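## Task

Rearrange the tube carrier TC so that white 6 ends up in well D7. Any vial sitting in TC that does not belong there goes to an empty well of rack R1. Next, move TC off transfer nest N1 onto raised nest N2, lying flat within N2's locators with its A1 well at the N2 corner labelled A1. Finally put forceps T1 back in holder H1 with both tips in one slot, H1 upright and flat on its base. Every vial you move must stand on its well's floor. Every vial you do not move must still stand in its own well, and R1 must stay seated in its nest. Nothing may count on the robot holding it. Release everything and pull the arms away at the end.

## Robot and tools

Robot and scene: two arms, left_arm and right_arm, each with a parallel gripper. Nest N1 sits between the arms, and N2 is on the right_arm side. Vials are told apart by cap colour plus the digit on the cap; a bar under the digit marks the reading direction. Well labels (row letters, column numbers, a triangle at A1) are printed on top of R1 and TC. Vials are picked up by the cap using forceps T1, which live in holder H1.

Frames: each result's state line gives, per gripper, end_effector_position in metres and end_effector_quat_wxyz, in a shared scene frame. Its origin is on the table top between the arms, +z is up, +x points out over the table, and left_arm sits on the +y side. The names left and right are not image sides. Printed hand positions can be a bit wrong, worse at long reach. In a gripper's own axes the fingers point along +z and close along y; the reported point is between the pads, about 1 cm behind the fingertips.

The 14-number row used by several tools: always 14 numbers in [-1, 1] covering both arms, even if one is idle. Order: dx, dy, dz, rx, ry, rz, opening for left_arm, then the same seven for right_arm. The first six are an offset (not a pose) in that gripper's own axes, counted from its measured pose in the most recent result that showed it (or, before any such result in this scene and for later calls within one reply, from where it is when the action begins). Scale: 1.0 equals 0.6 m of travel or 180 degrees; rx, ry, rz form a single rotation vector. Opening is absolute: +1 is fully open (0.094 m), -1 is closed. Zero offsets are not a pause; they pull the arm back to its reference pose.

execute_actions: argument actions is a list holding at most one item, plus optional pictures (boolean). An empty list just reports the state (with pictures). An action item is {"rows": [...], "steps": n}: 1 to 15 rows, n from 10 to 15 control steps of 1/30 s (default 15); each row applies for one step, and the last row repeats if rows run out. Every row is measured from the same reference pose, not from the row before. A wait item is {"steps": n} with n up to 300, counted from the previous result. The result is taken 10 steps before an action finishes; those steps run while you compose the next reply. Pictures come only with an empty list or pictures: true.

move: argument target is one 14-number row as above; speed is an optional top path speed in m/s from 0.002 to 0.5 (default 0.25; turning up to twice that in rad/s). Both grippers travel straight toward their targets and finish together, taking 0.5 to 10 s; longer paths are cut off at 10 s. Openings are sent at the start. Paths ignore obstacles and the other arm. The result adds a move: line with the ending (done, off_target, moving, held, fault) and which limits acted (paced means a clipped pose; held means a check blocked steps, after which the arm may then race), plus each gripper's remaining distance.

wait: seconds from 0 to 10; lets the scene run with no new command.

zoom_image: camera (cam_head_left, cam_head_right, cam_high, cam_low, cam_left_wrist, cam_right_wrist) and region [x0, y0, x1, y1] in pixels from the top-left, up to 504 by 504. Head, high and low images are 672x504; wrist images are 616x616.

finished_scene: pass the current scene's number; it ends that scene irreversibly and reports success.

Motion behaviour: each control step the command is clipped to within 70 mm and 16 degrees of the measured pose; position wins over orientation if both cannot be met. Arms often stop a centimetre or more short, usually low, and can sag under repeated zero offsets; to hold still, send the correction back to the wanted pose first, then zeros, raising the aim while it hangs low. After an action ends an arm continues only to its last clipped pose. A Hand target line shows where the controller is currently driving. The simulation keeps running while you think. Pushing into something firm with the same small offset does not press harder; against something yielding it goes further.

Gripping: grip_measured reads the finger opening on the command scale (off by up to about 1 mm per gripper). To hold something, command roughly 0.03 below grip_measured; a smaller margin holds more gently. Pad force caps around 50 to 62 N; very thin parts get less.

Other result lines: pose unreachable means a clearance check altered or blocked a command; HELD marks steps not fully sent; FAULT or OVER-TEMPERATURE FAULT means an arm stopped. Motors heat while holding loads: MOTOR HOT from 75 °C, a 10 s stop at 90 °C, and at 100 °C the arm goes limp and falls. Joint ranges, joint positions and torques are reported too.

Avoid: knocking or dropping anything off the table, dropping or slamming parts, fast or deep impacts, hard pushes, and arm-to-arm contact. Parts may occasionally be tugged or nudged by outside disturbances. Release everything and back away before finishing.

Each tool is called in YAML: its name, and indented under it one key for each argument.

## Session

I'll start by looking at the current state.

execute_actions:
  actions: []

Scene clock: 0.00 s of 18600.00 s.
left_arm: end_effector_position=(+0.2915, +0.7737, +0.1497) grip_measured=+1.000 end_effector_quat_wxyz=(+0.549, -0.575, +0.323, +0.514) | right_arm: end_effector_position=(+0.3016, -0.4457, +0.1474) grip_measured=+1.000 end_effector_quat_wxyz=(+0.141, +0.840, +0.433, +0.295)
Joint positions: left_arm=[ 0.644  2.443  1.376  1.408 -1.169  0.009  0.094] | right_arm=[-0.946  1.511  1.144 -0.734 -0.491  1.471  0.094]
Joint velocities: left_arm=[ 0.007 -0.022 -0.007 -0.051 -0.066 -0.051  0.   ] | right_arm=[ 0.012 -0.002 -0.002 -0.007 -0.007 -0.066  0.   ]
Joint torques (N m, as the arm reports them, + toward a larger angle): no reading
Hand target (left_arm): +0.293, +0.774, +0.155; +0.551, -0.573, +0.323, +0.513
Hand target (right_arm): +0.300, -0.444, +0.148; +0.139, +0.840, +0.434, +0.294

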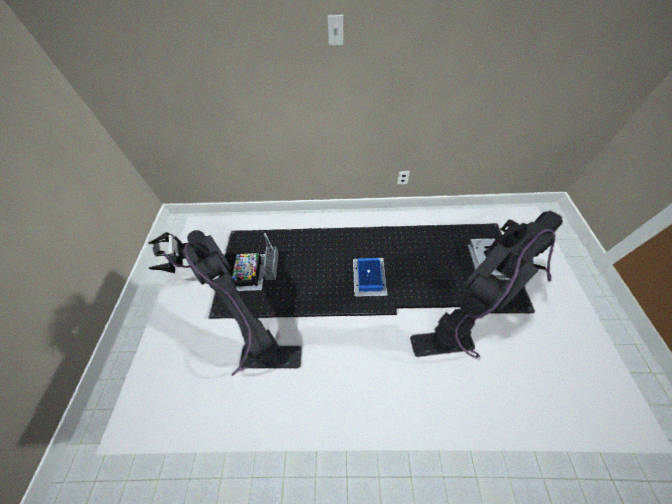

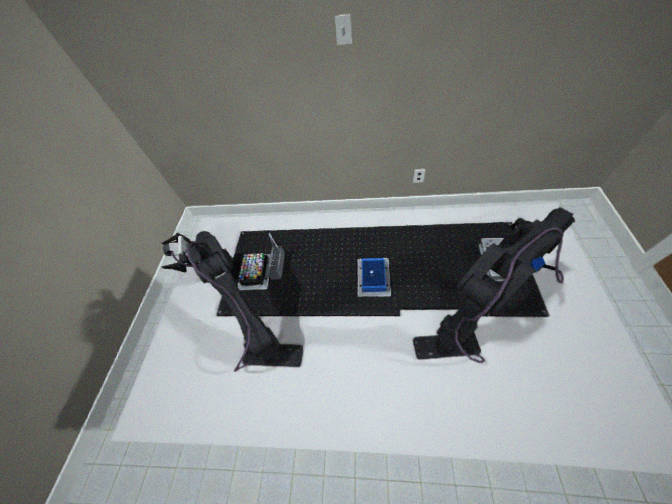

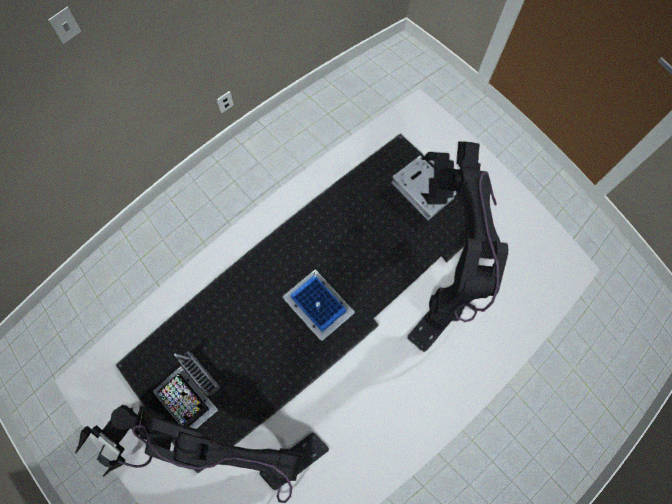

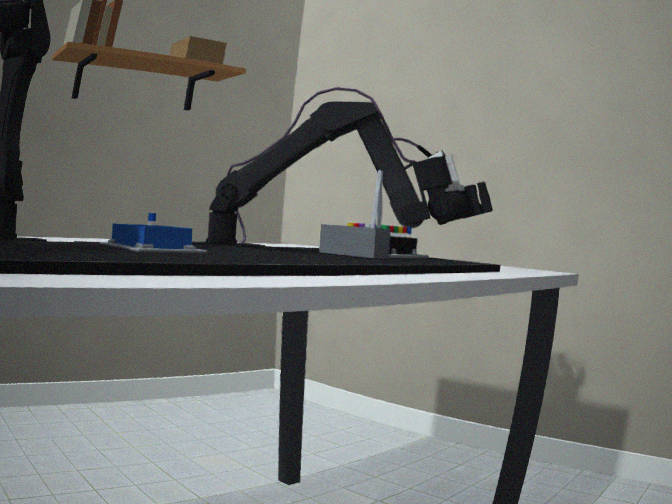

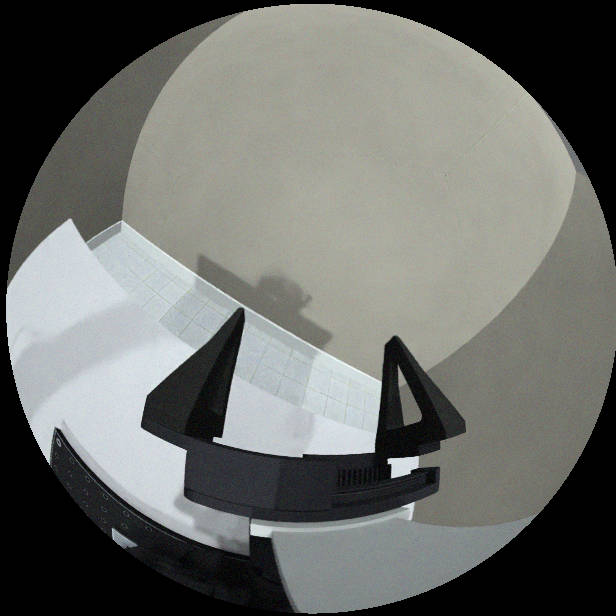

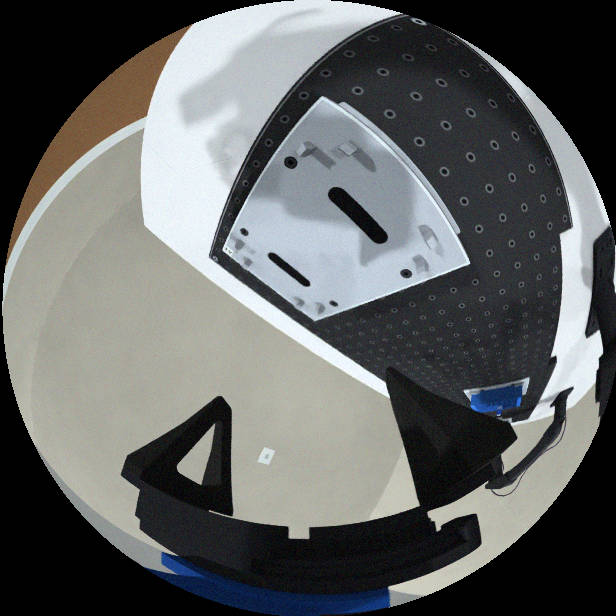

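zoom_image:
  camera: "cam_high"
  region: [140, 340, 240, 440]

zoom_image:
  camera: "cam_high"
  region: [270, 260, 370, 350]

zoom_image:
  camera: "cam_low"
  region: [90, 150, 450, 280]

zoom_image:
  camera: "cam_head_left"
  region: [200, 220, 420, 330]

zoom_image:
  camera: "cam_right_wrist"
  region: [200, 80, 480, 330]

Region (140, 340, 240, 440) of cam_high's 672x504 image, scaled by 5.040, with more detail than that image has.

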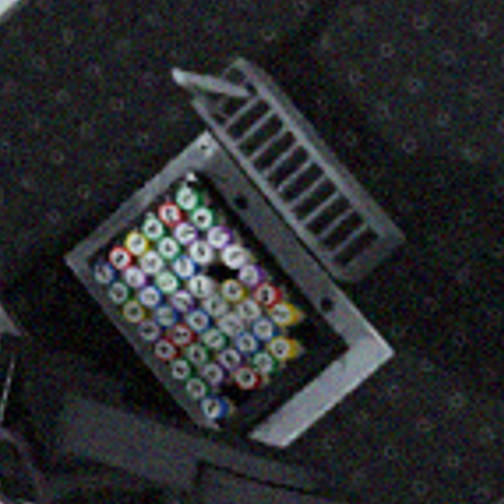

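Region (270, 260, 370, 350) of cam_high's 672x504 image, scaled by 5.040, with more detail than that image has; it fills the top 454 rows of this view, and the rest is white.

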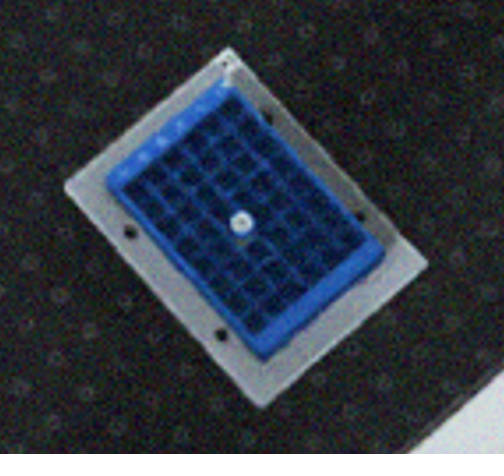

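Region (90, 150, 450, 280) of cam_low's 672x504 image, scaled by 1.400, with more detail than that image has; it fills the top 182 rows of this view, and the rest is white.

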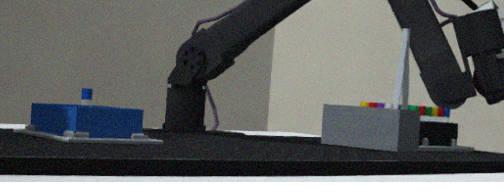

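Region (200, 220, 420, 330) of cam_head_left's 672x504 image, scaled by 2.291, with more detail than that image has.

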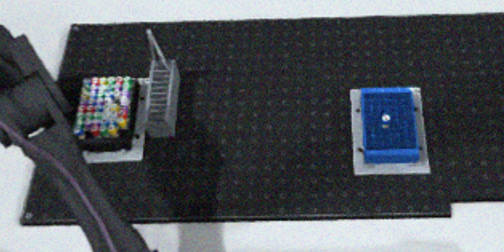

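Region (200, 80, 480, 330) of cam_right_wrist's 616x616 image, scaled by 1.800, with more detail than that image has; it fills the top 450 rows of this view, and the rest is white.

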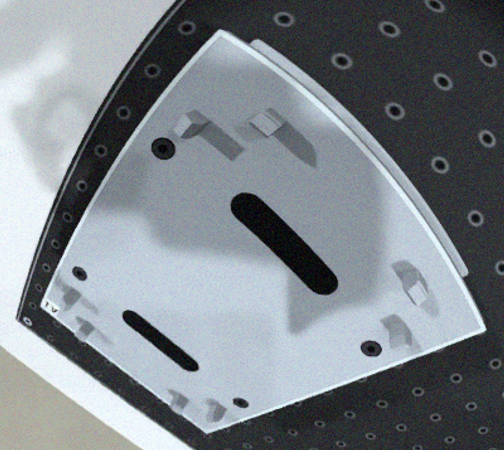

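move:
  target: [-0.189, -0.060, 0.026, 0.10, 0.11, 0.12, 1, 0.062, 0.082, -0.131, 0.234, 0.112, -0.666, 1]
  speed: 0.3

Scene clock: 9.87 s of 18600.00 s.
left_arm: end_effector_position=(+0.2927, +0.7716, +0.2514) grip_measured=+1.000 end_effector_quat_wxyz=(+0.456, -0.489, +0.594, +0.447) | right_arm: end_effector_position=(+0.2990, -0.4495, +0.2364) grip_measured=+1.000 end_effector_quat_wxyz=(+0.082, +0.009, +0.995, -0.055)
Joint positions: left_arm=[ 0.72   1.873  1.356  0.262 -0.749 -0.088  0.094] | right_arm=[-0.73   1.841  2.039 -1.572 -0.003 -0.602  0.094]
Joint velocities: left_arm=[-0.007 -0.002 -0.002  0.081 -0.037 -0.051  0.   ] | right_arm=[-0.002 -0.002  0.002 -0.007 -0.007 -0.007  0.   ]
Joint torques (N m, as the arm reports them, + toward a larger angle): left_arm=[  0.63 -10.19   8.69   1.65   0.01   0.08] | right_arm=[  1.1  -12.01   8.54   0.56   0.06  -0.07]
Hand target (left_arm): +0.290, +0.773, +0.270; +0.465, -0.488, +0.588, +0.448
Hand target (right_arm): +0.299, -0.446, +0.249; +0.092, -0.000, +0.993, -0.068
Off the commanded pose (left_arm): 0.018 m, 1 deg.
Off the commanded pose (right_arm): 0.012 m, 11 deg.
joint sent to its limit (right arm) — the command would take joint 4 (wrist pitch) past its lower limit, so that joint was sent only as far as its limit.
Kept back: nothing.
After step 90, 2.50 s passed at rest.
move: off_target (left_arm, right_arm)

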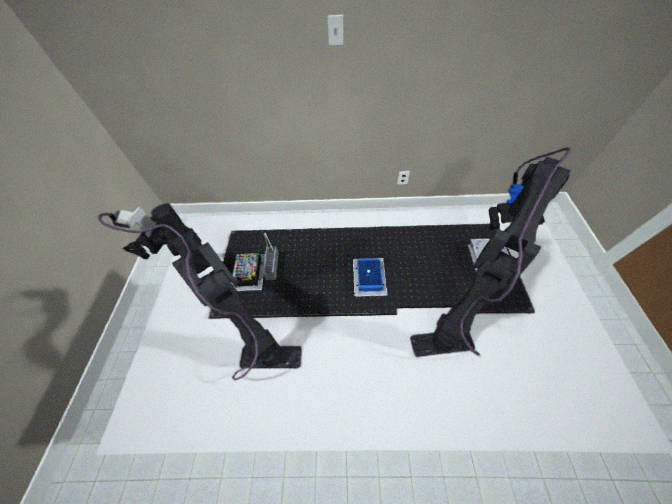

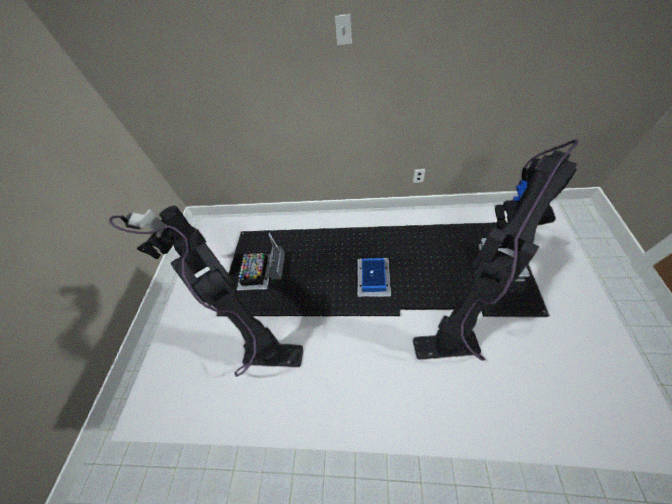

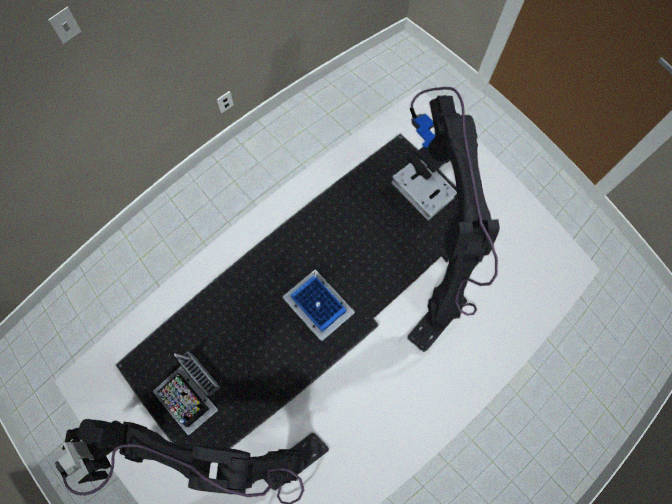

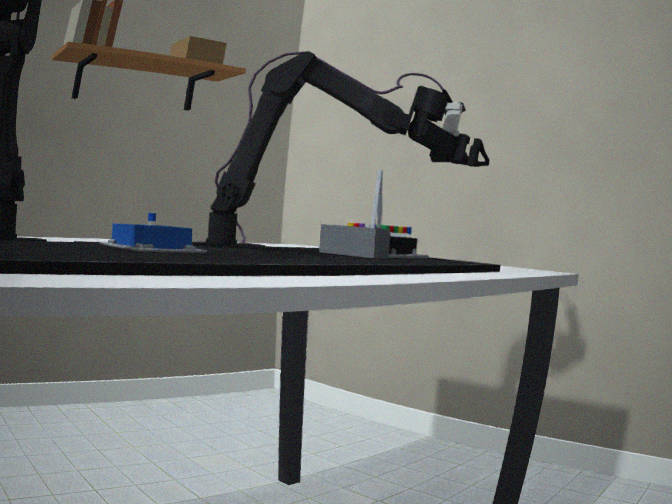

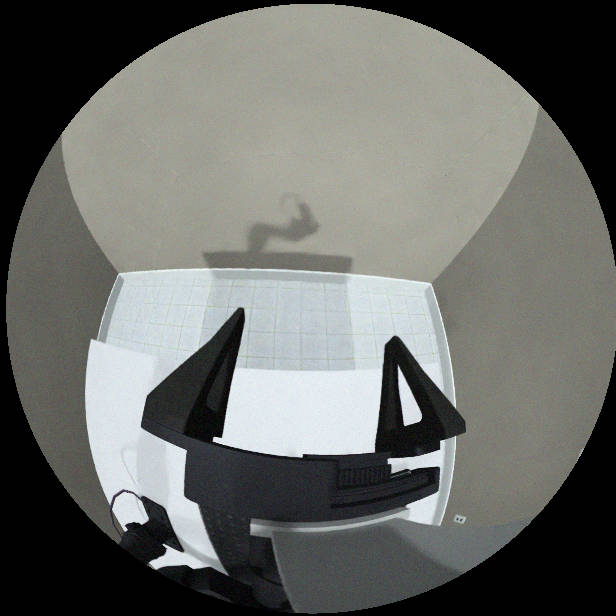

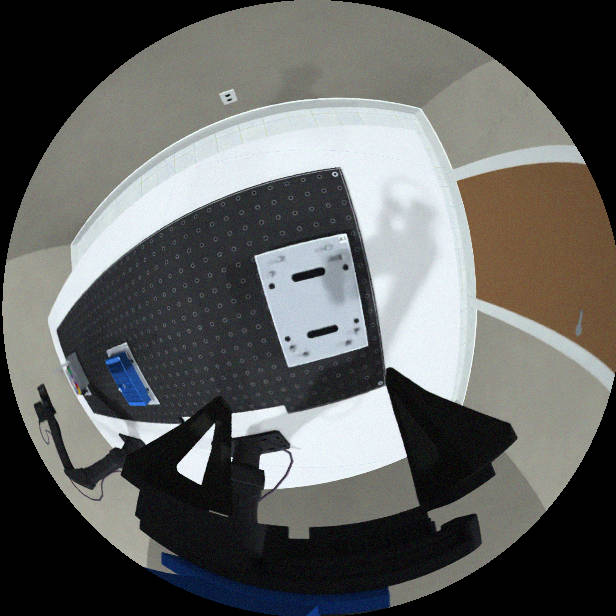

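move:
  target: [0.1315, -0.0222, -0.437, 0.331, 0.337, 0.362, 1, 0.115, 0.651, -0.013, -0.035, 0.052, -0.006, 1]
  speed: 0.3

Scene clock: 17.43 s of 18600.00 s.
left_arm: end_effector_position=(+0.2746, +0.5095, +0.2169) grip_measured=+1.000 end_effector_quat_wxyz=(+0.059, +0.003, +0.998, +0.039) | right_arm: end_effector_position=(+0.2383, -0.0728, +0.1868) grip_measured=+1.000 end_effector_quat_wxyz=(+0.004, -0.002, +1.000, -0.012)
Joint positions: left_arm=[ 0.524  1.836  1.959 -1.553 -0.012  0.509  0.094] | right_arm=[ 0.505  1.668  1.642 -1.553  0.025  0.61   0.094]
Joint velocities: left_arm=[ 0.027  0.002 -0.002  0.037 -0.081 -0.007  0.   ] | right_arm=[-0.002  0.007  0.002 -0.007  0.022 -0.007  0.   ]
Joint torques (N m, as the arm reports them, + toward a larger angle): left_arm=[-0.4  -8.95  4.07  0.47  0.18  0.07] | right_arm=[ 0.68 -7.12  8.74  0.24 -0.02  0.02]
Hand target (left_arm): +0.270, +0.502, +0.221; +0.060, +0.011, +0.998, +0.032
Hand target (right_arm): +0.240, -0.068, +0.188; +0.005, -0.001, +1.000, -0.010
Off the commanded pose (left_arm): 0.011 m, 8 deg.
Off the commanded pose (right_arm): 0.014 m, 1 deg.
joint sent to its limit (left arm) — the command would take joint 4 (wrist pitch) past its lower limit, so that joint was sent only as far as its limit.
Kept back: nothing.
After step 90, 0.93 s passed at rest.
move: off_target (left_arm, right_arm)

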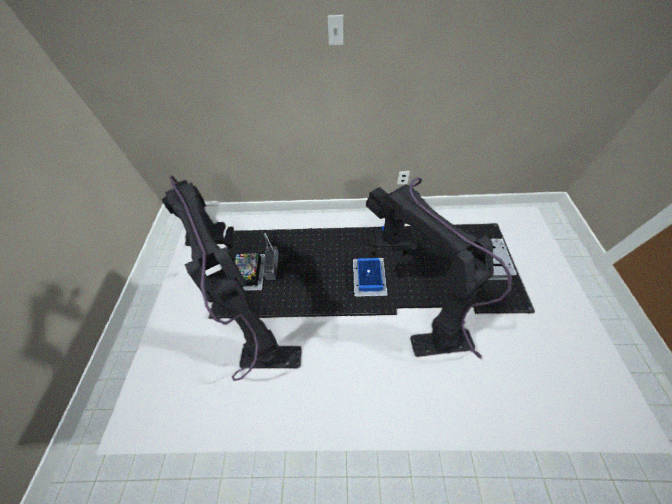

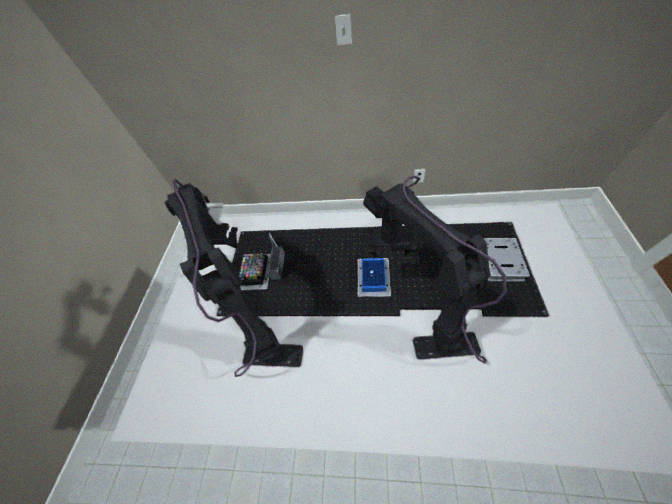

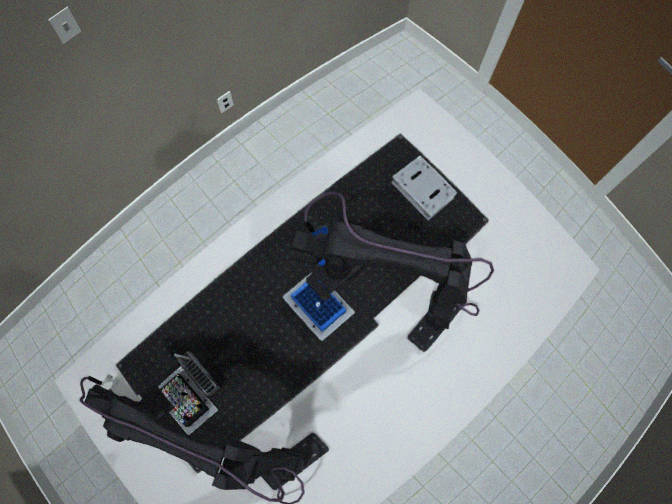

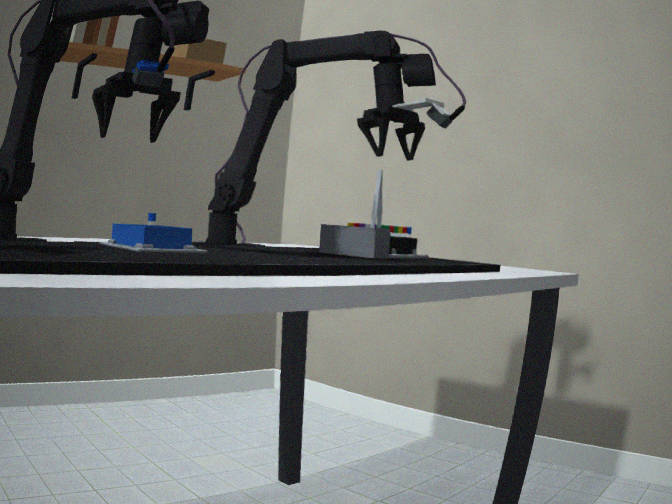

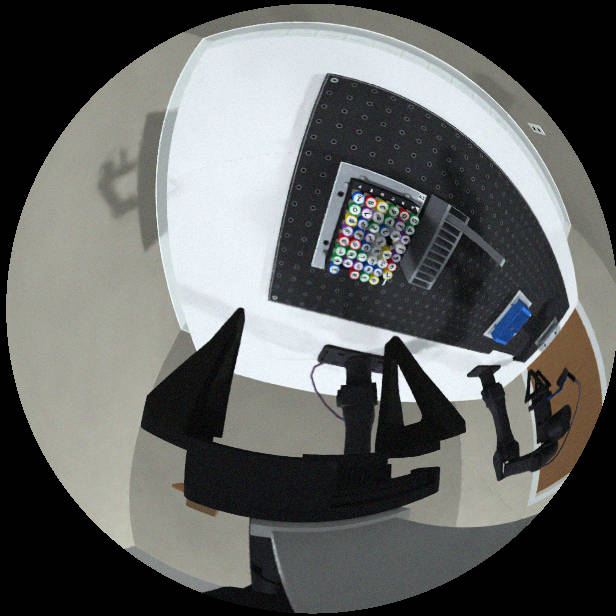

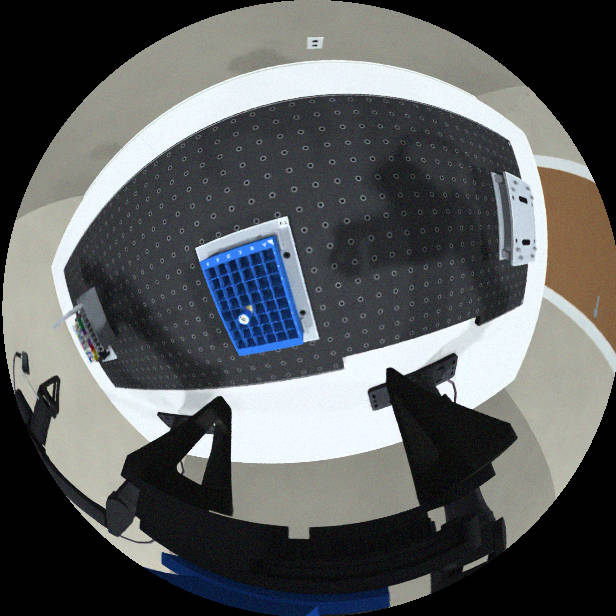

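zoom_image:
  camera: "cam_left_wrist"
  region: [305, 155, 435, 295]

zoom_image:
  camera: "cam_right_wrist"
  region: [185, 205, 335, 365]

zoom_image:
  camera: "cam_left_wrist"
  region: [395, 180, 515, 300]

zoom_image:
  camera: "cam_low"
  region: [300, 90, 480, 270]

Region (305, 155, 435, 295) of cam_left_wrist's 616x616 image, scaled by 3.600, with more detail than that image has; it fills the left 468 columns of this view, and the rest is white.

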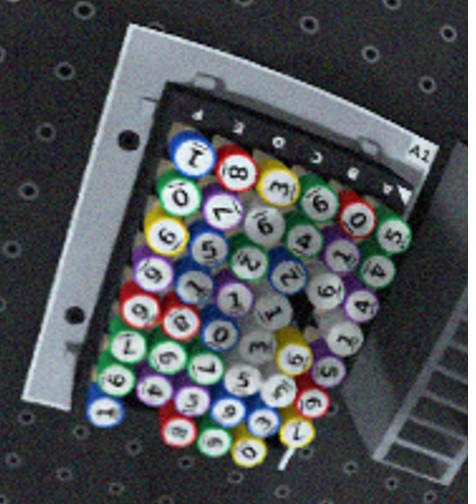

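Region (185, 205, 335, 365) of cam_right_wrist's 616x616 image, scaled by 3.150, with more detail than that image has; it fills the left 472 columns of this view, and the rest is white.

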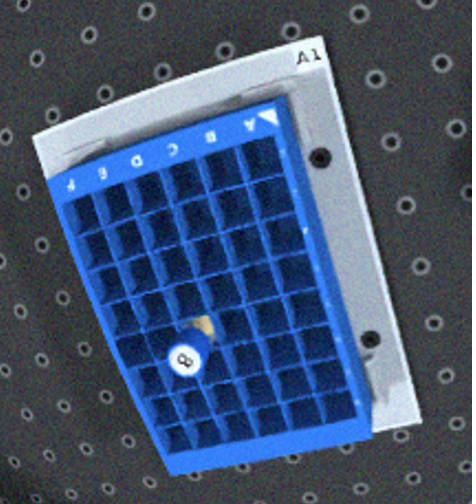

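Region (395, 180, 515, 300) of cam_left_wrist's 616x616 image, scaled by 4.200, with more detail than that image has.

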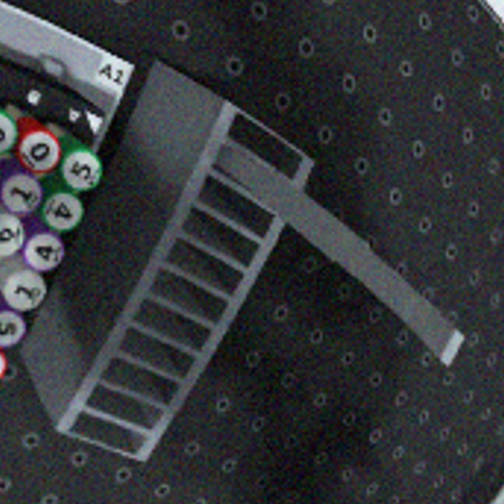

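Region (300, 90, 480, 270) of cam_low's 672x504 image, scaled by 2.800, with more detail than that image has.

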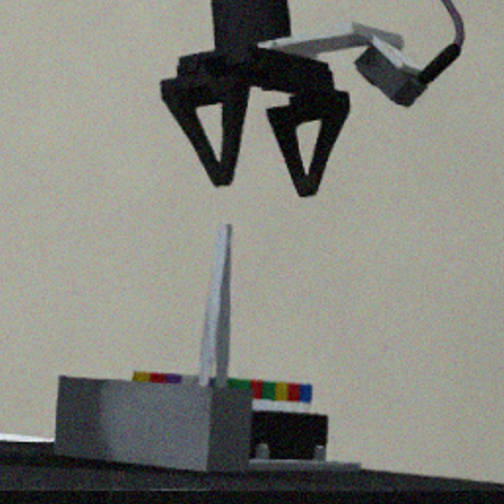

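zoom_image:
  camera: "cam_left_wrist"
  region: [360, 200, 420, 260]

Region (360, 200, 420, 260) of cam_left_wrist's 616x616 image, scaled by 8.400, with more detail than that image has.

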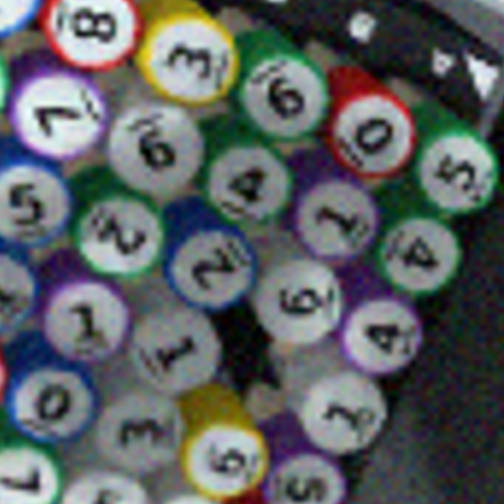

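move:
  target: [-0.0397, -0.1848, 0.0272, 0.0248, 0.0376, -0.002, 1, -0.053, 0.106, 0.054, -0.0076, 0.0025, 0.0013, 1]
  speed: 0.2

Scene clock: 22.93 s of 18600.00 s.
left_arm: end_effector_position=(+0.3066, +0.4018, +0.2007) grip_measured=+1.000 end_effector_quat_wxyz=(+0.039, +0.007, +0.999, +0.011) | right_arm: end_effector_position=(+0.2679, -0.0166, +0.1532) grip_measured=+1.000 end_effector_quat_wxyz=(-0.004, +0.001, +1.000, -0.007)
Joint positions: left_arm=[ 0.211  1.847  1.911 -1.554 -0.006  0.203  0.094] | right_arm=[ 0.579  1.884  1.77  -1.472  0.006  0.69   0.094]
Joint velocities: left_arm=[-0.002  0.007 -0.007  0.007 -0.051 -0.139  0.   ] | right_arm=[ 0.007  0.012  0.002 -0.037 -0.022  0.037  0.   ]
Joint torques (N m, as the arm reports them, + toward a larger angle): left_arm=[ 0.26 -6.95  4.18  0.37  0.14 -0.1 ] | right_arm=[ 0.83 -9.91  8.79  0.31 -0.03  0.04]
Hand target (left_arm): +0.302, +0.400, +0.196; +0.025, +0.001, +1.000, +0.003
Hand target (right_arm): +0.271, -0.010, +0.155; +0.001, +0.000, +1.000, -0.001
Off the commanded pose (left_arm): 0.009 m, 5 deg.
Off the commanded pose (right_arm): 0.007 m, 1 deg.
joint sent to its limit (left arm) — the command would take joint 4 (wrist pitch) past its lower limit, so that joint was sent only as far as its limit.
Kept back: nothing.
After step 90, 1.37 s passed at rest.
move: off_target (left_arm)

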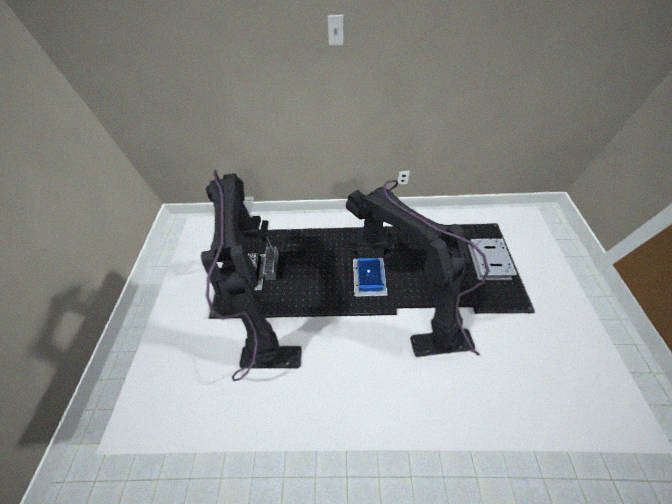

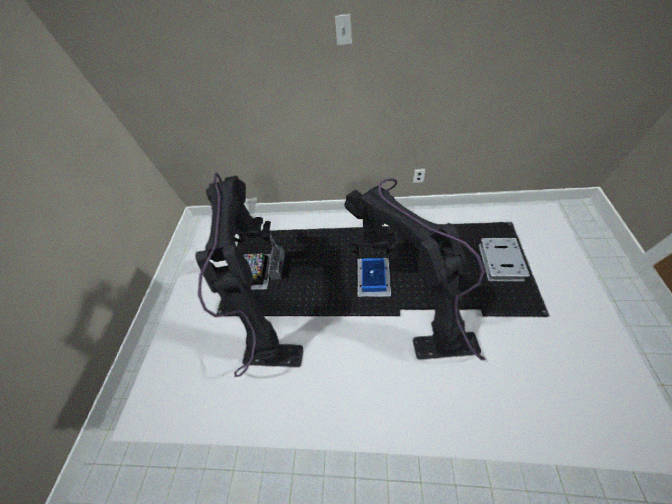

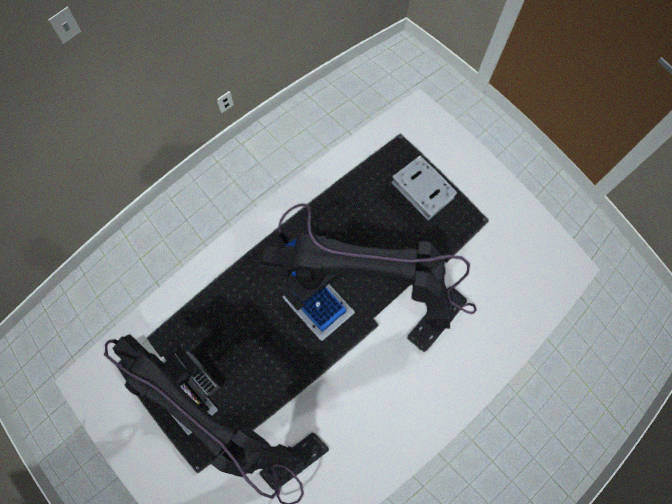

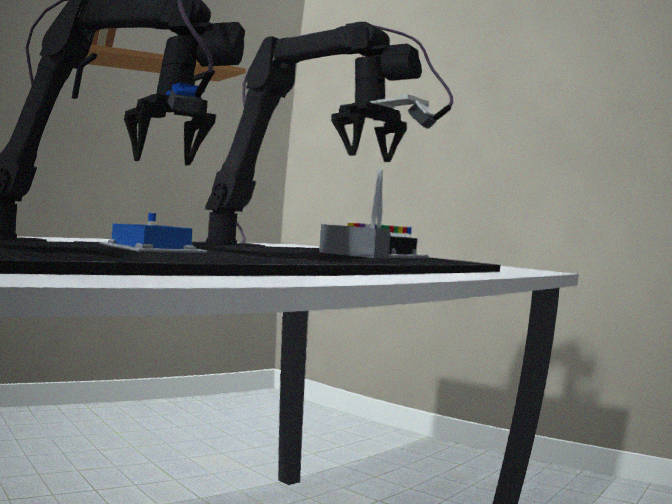

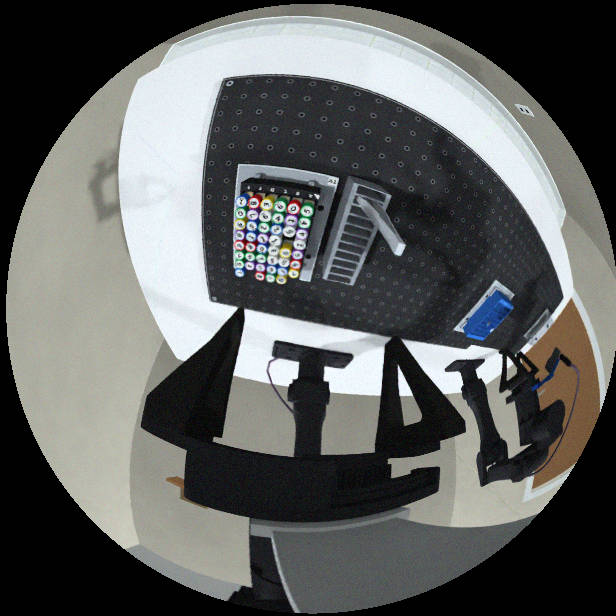

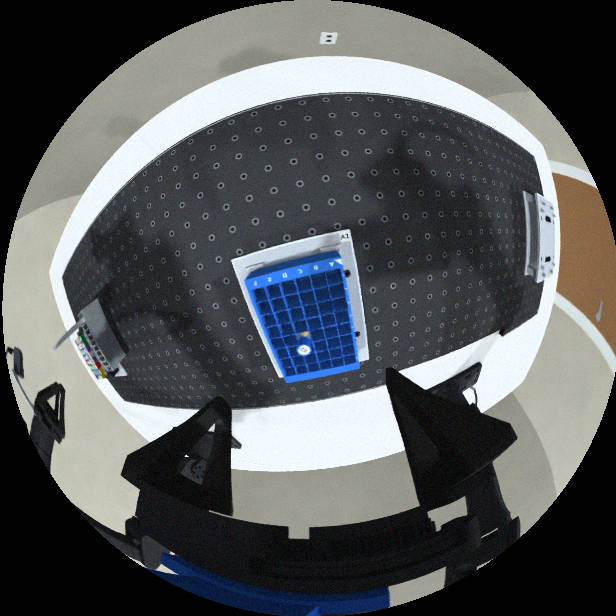

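zoom_image:
  camera: "cam_left_wrist"
  region: [310, 165, 430, 295]

zoom_image:
  camera: "cam_low"
  region: [310, 80, 470, 270]

zoom_image:
  camera: "cam_left_wrist"
  region: [200, 60, 460, 320]

Region (310, 165, 430, 295) of cam_left_wrist's 616x616 image, scaled by 3.877, with more detail than that image has; it fills the left 465 columns of this view, and the rest is white.

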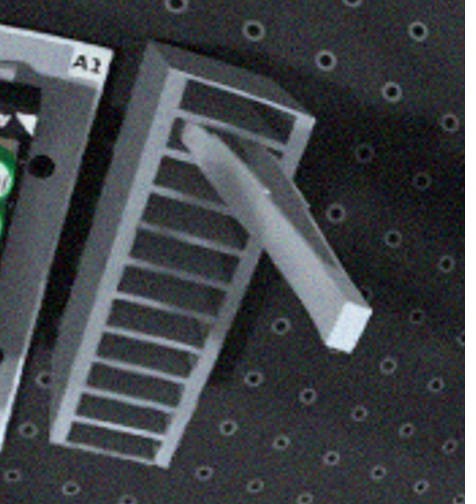

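Region (310, 80, 470, 270) of cam_low's 672x504 image, scaled by 2.653, with more detail than that image has; it fills the left 424 columns of this view, and the rest is white.

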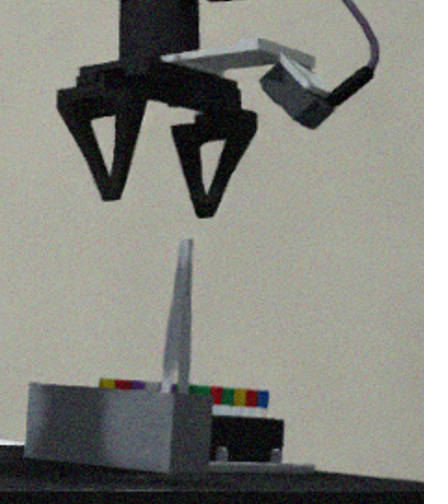

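Region (200, 60, 460, 320) of cam_left_wrist's 616x616 image, scaled by 1.938, with more detail than that image has.

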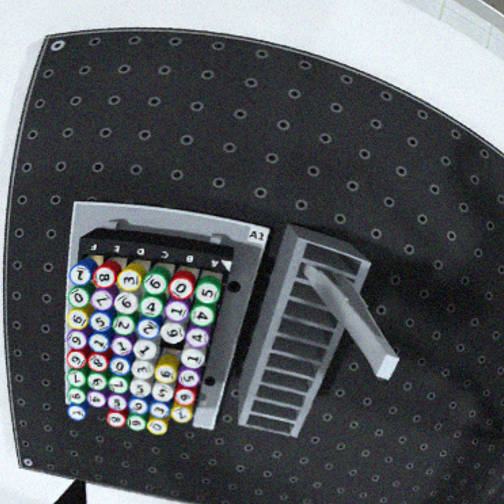

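move:
  target: [-0.0755, -0.0538, 0.0142, 0.0056, -0.1417, -0.0062, 0.06, 0.063, -0.355, 0.130, 0, 0, -0.5, 1]
  speed: 0.3

Scene clock: 36.10 s of 18600.00 s.
left_arm: end_effector_position=(+0.3508, +0.3743, +0.1879) grip_measured=+0.062 end_effector_quat_wxyz=(+0.241, -0.004, +0.970, +0.007) | right_arm: end_effector_position=(+0.2302, -0.2243, +0.0725) grip_measured=+1.000 end_effector_quat_wxyz=(-0.016, -0.707, +0.707, +0.004)
Joint positions: left_arm=[ 0.141  1.59   1.449 -0.944  0.04   0.101  0.05 ] | right_arm=[-0.047  1.472  0.989 -1.118  0.015 -1.51   0.094]
Joint velocities: left_arm=[-0.012  0.012 -0.012  0.051  0.022  0.022  0.   ] | right_arm=[-0.012 -0.002  0.022 -0.051 -0.066  0.022  0.   ]
Joint torques (N m, as the arm reports them, + toward a larger angle): left_arm=[-0.6  -7.71  5.02  1.42  0.17 -0.1 ] | right_arm=[-1.02 -8.32  5.78  0.3  -0.08 -0.09]
Hand target (left_arm): +0.352, +0.370, +0.195; +0.259, -0.002, +0.966, +0.002
Hand target (right_arm): +0.228, -0.226, +0.073; +0.008, +0.706, -0.708, -0.004
Off the commanded pose (left_arm): 0.009 m, 2 deg.
Off the commanded pose (right_arm): 0.009 m, 1 deg.
Kept back: nothing.
After step 90, 6.83 s passed at rest.
move: done

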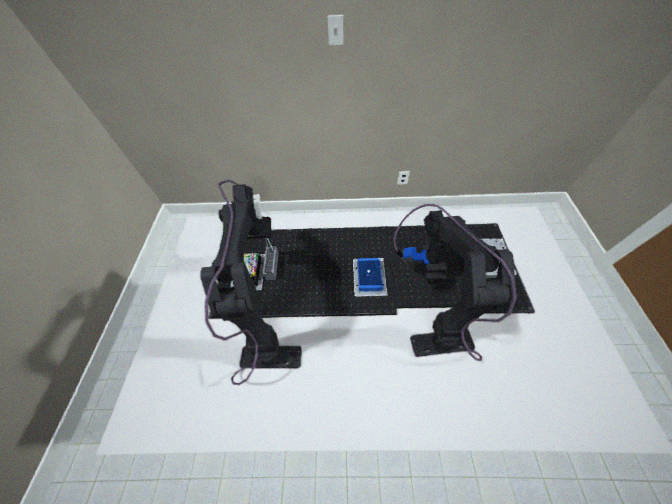

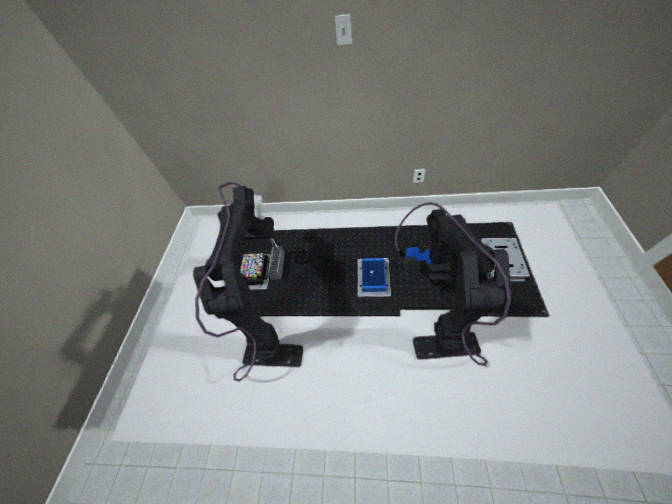

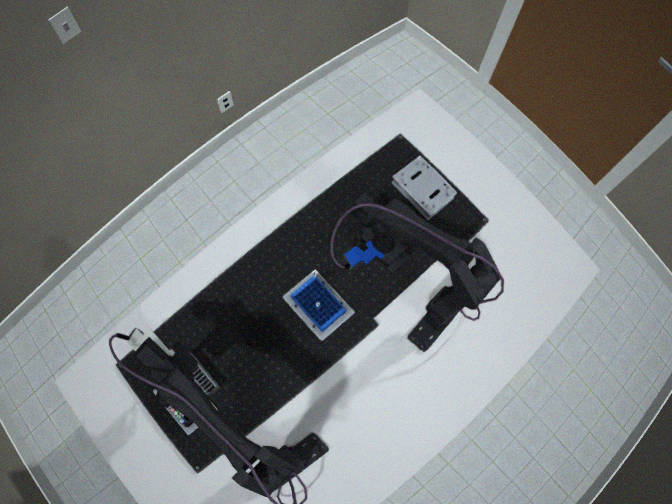

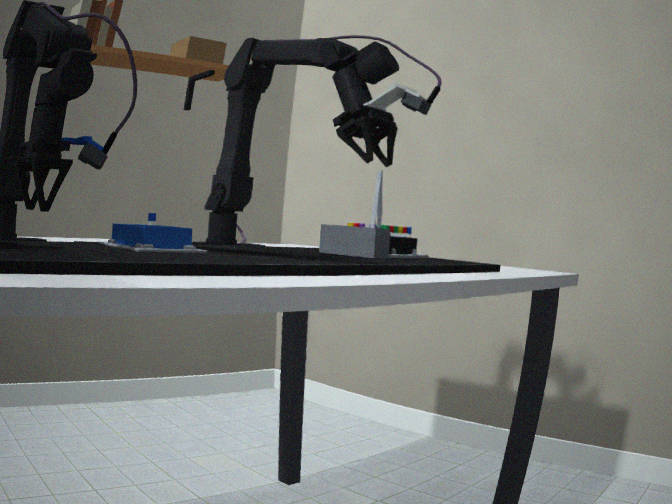

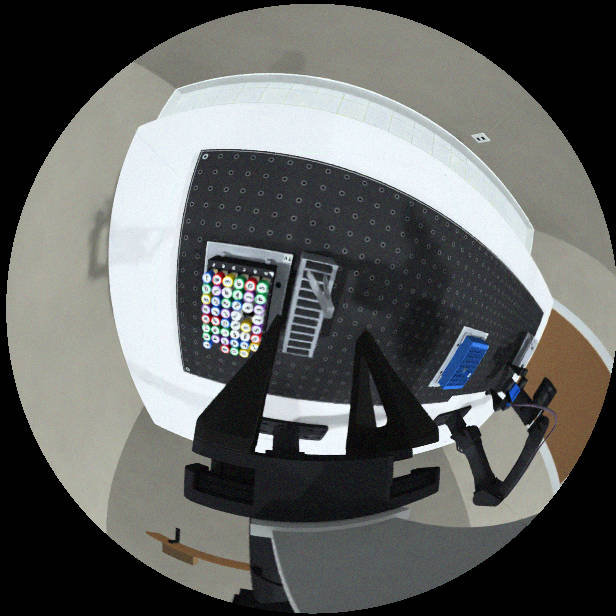

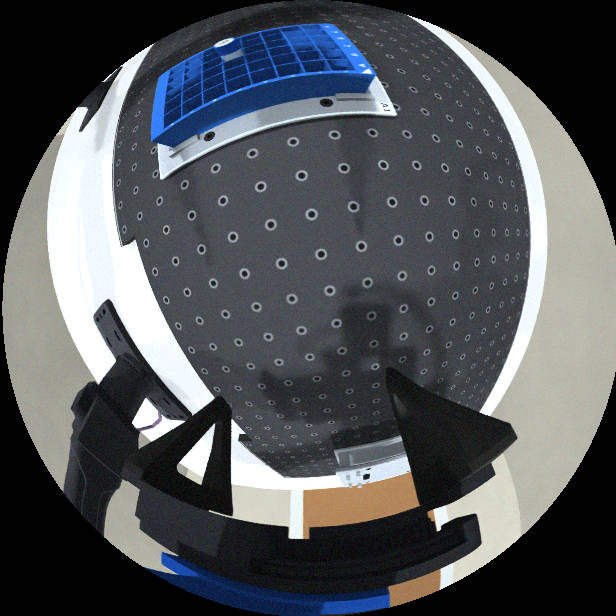

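zoom_image:
  camera: "cam_left_wrist"
  region: [250, 240, 400, 390]

zoom_image:
  camera: "cam_low"
  region: [320, 80, 450, 260]

Region (250, 240, 400, 390) of cam_left_wrist's 616x616 image, scaled by 3.360, with more detail than that image has.

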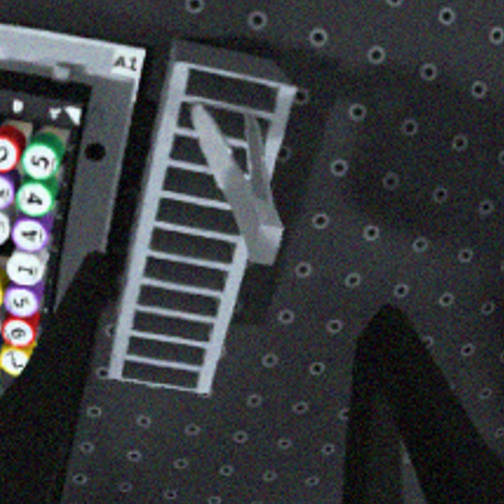

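Region (320, 80, 450, 260) of cam_low's 672x504 image, scaled by 2.800, with more detail than that image has.

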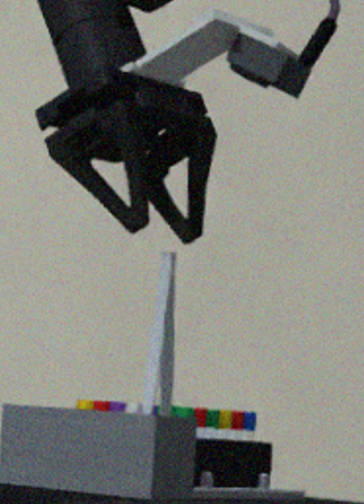

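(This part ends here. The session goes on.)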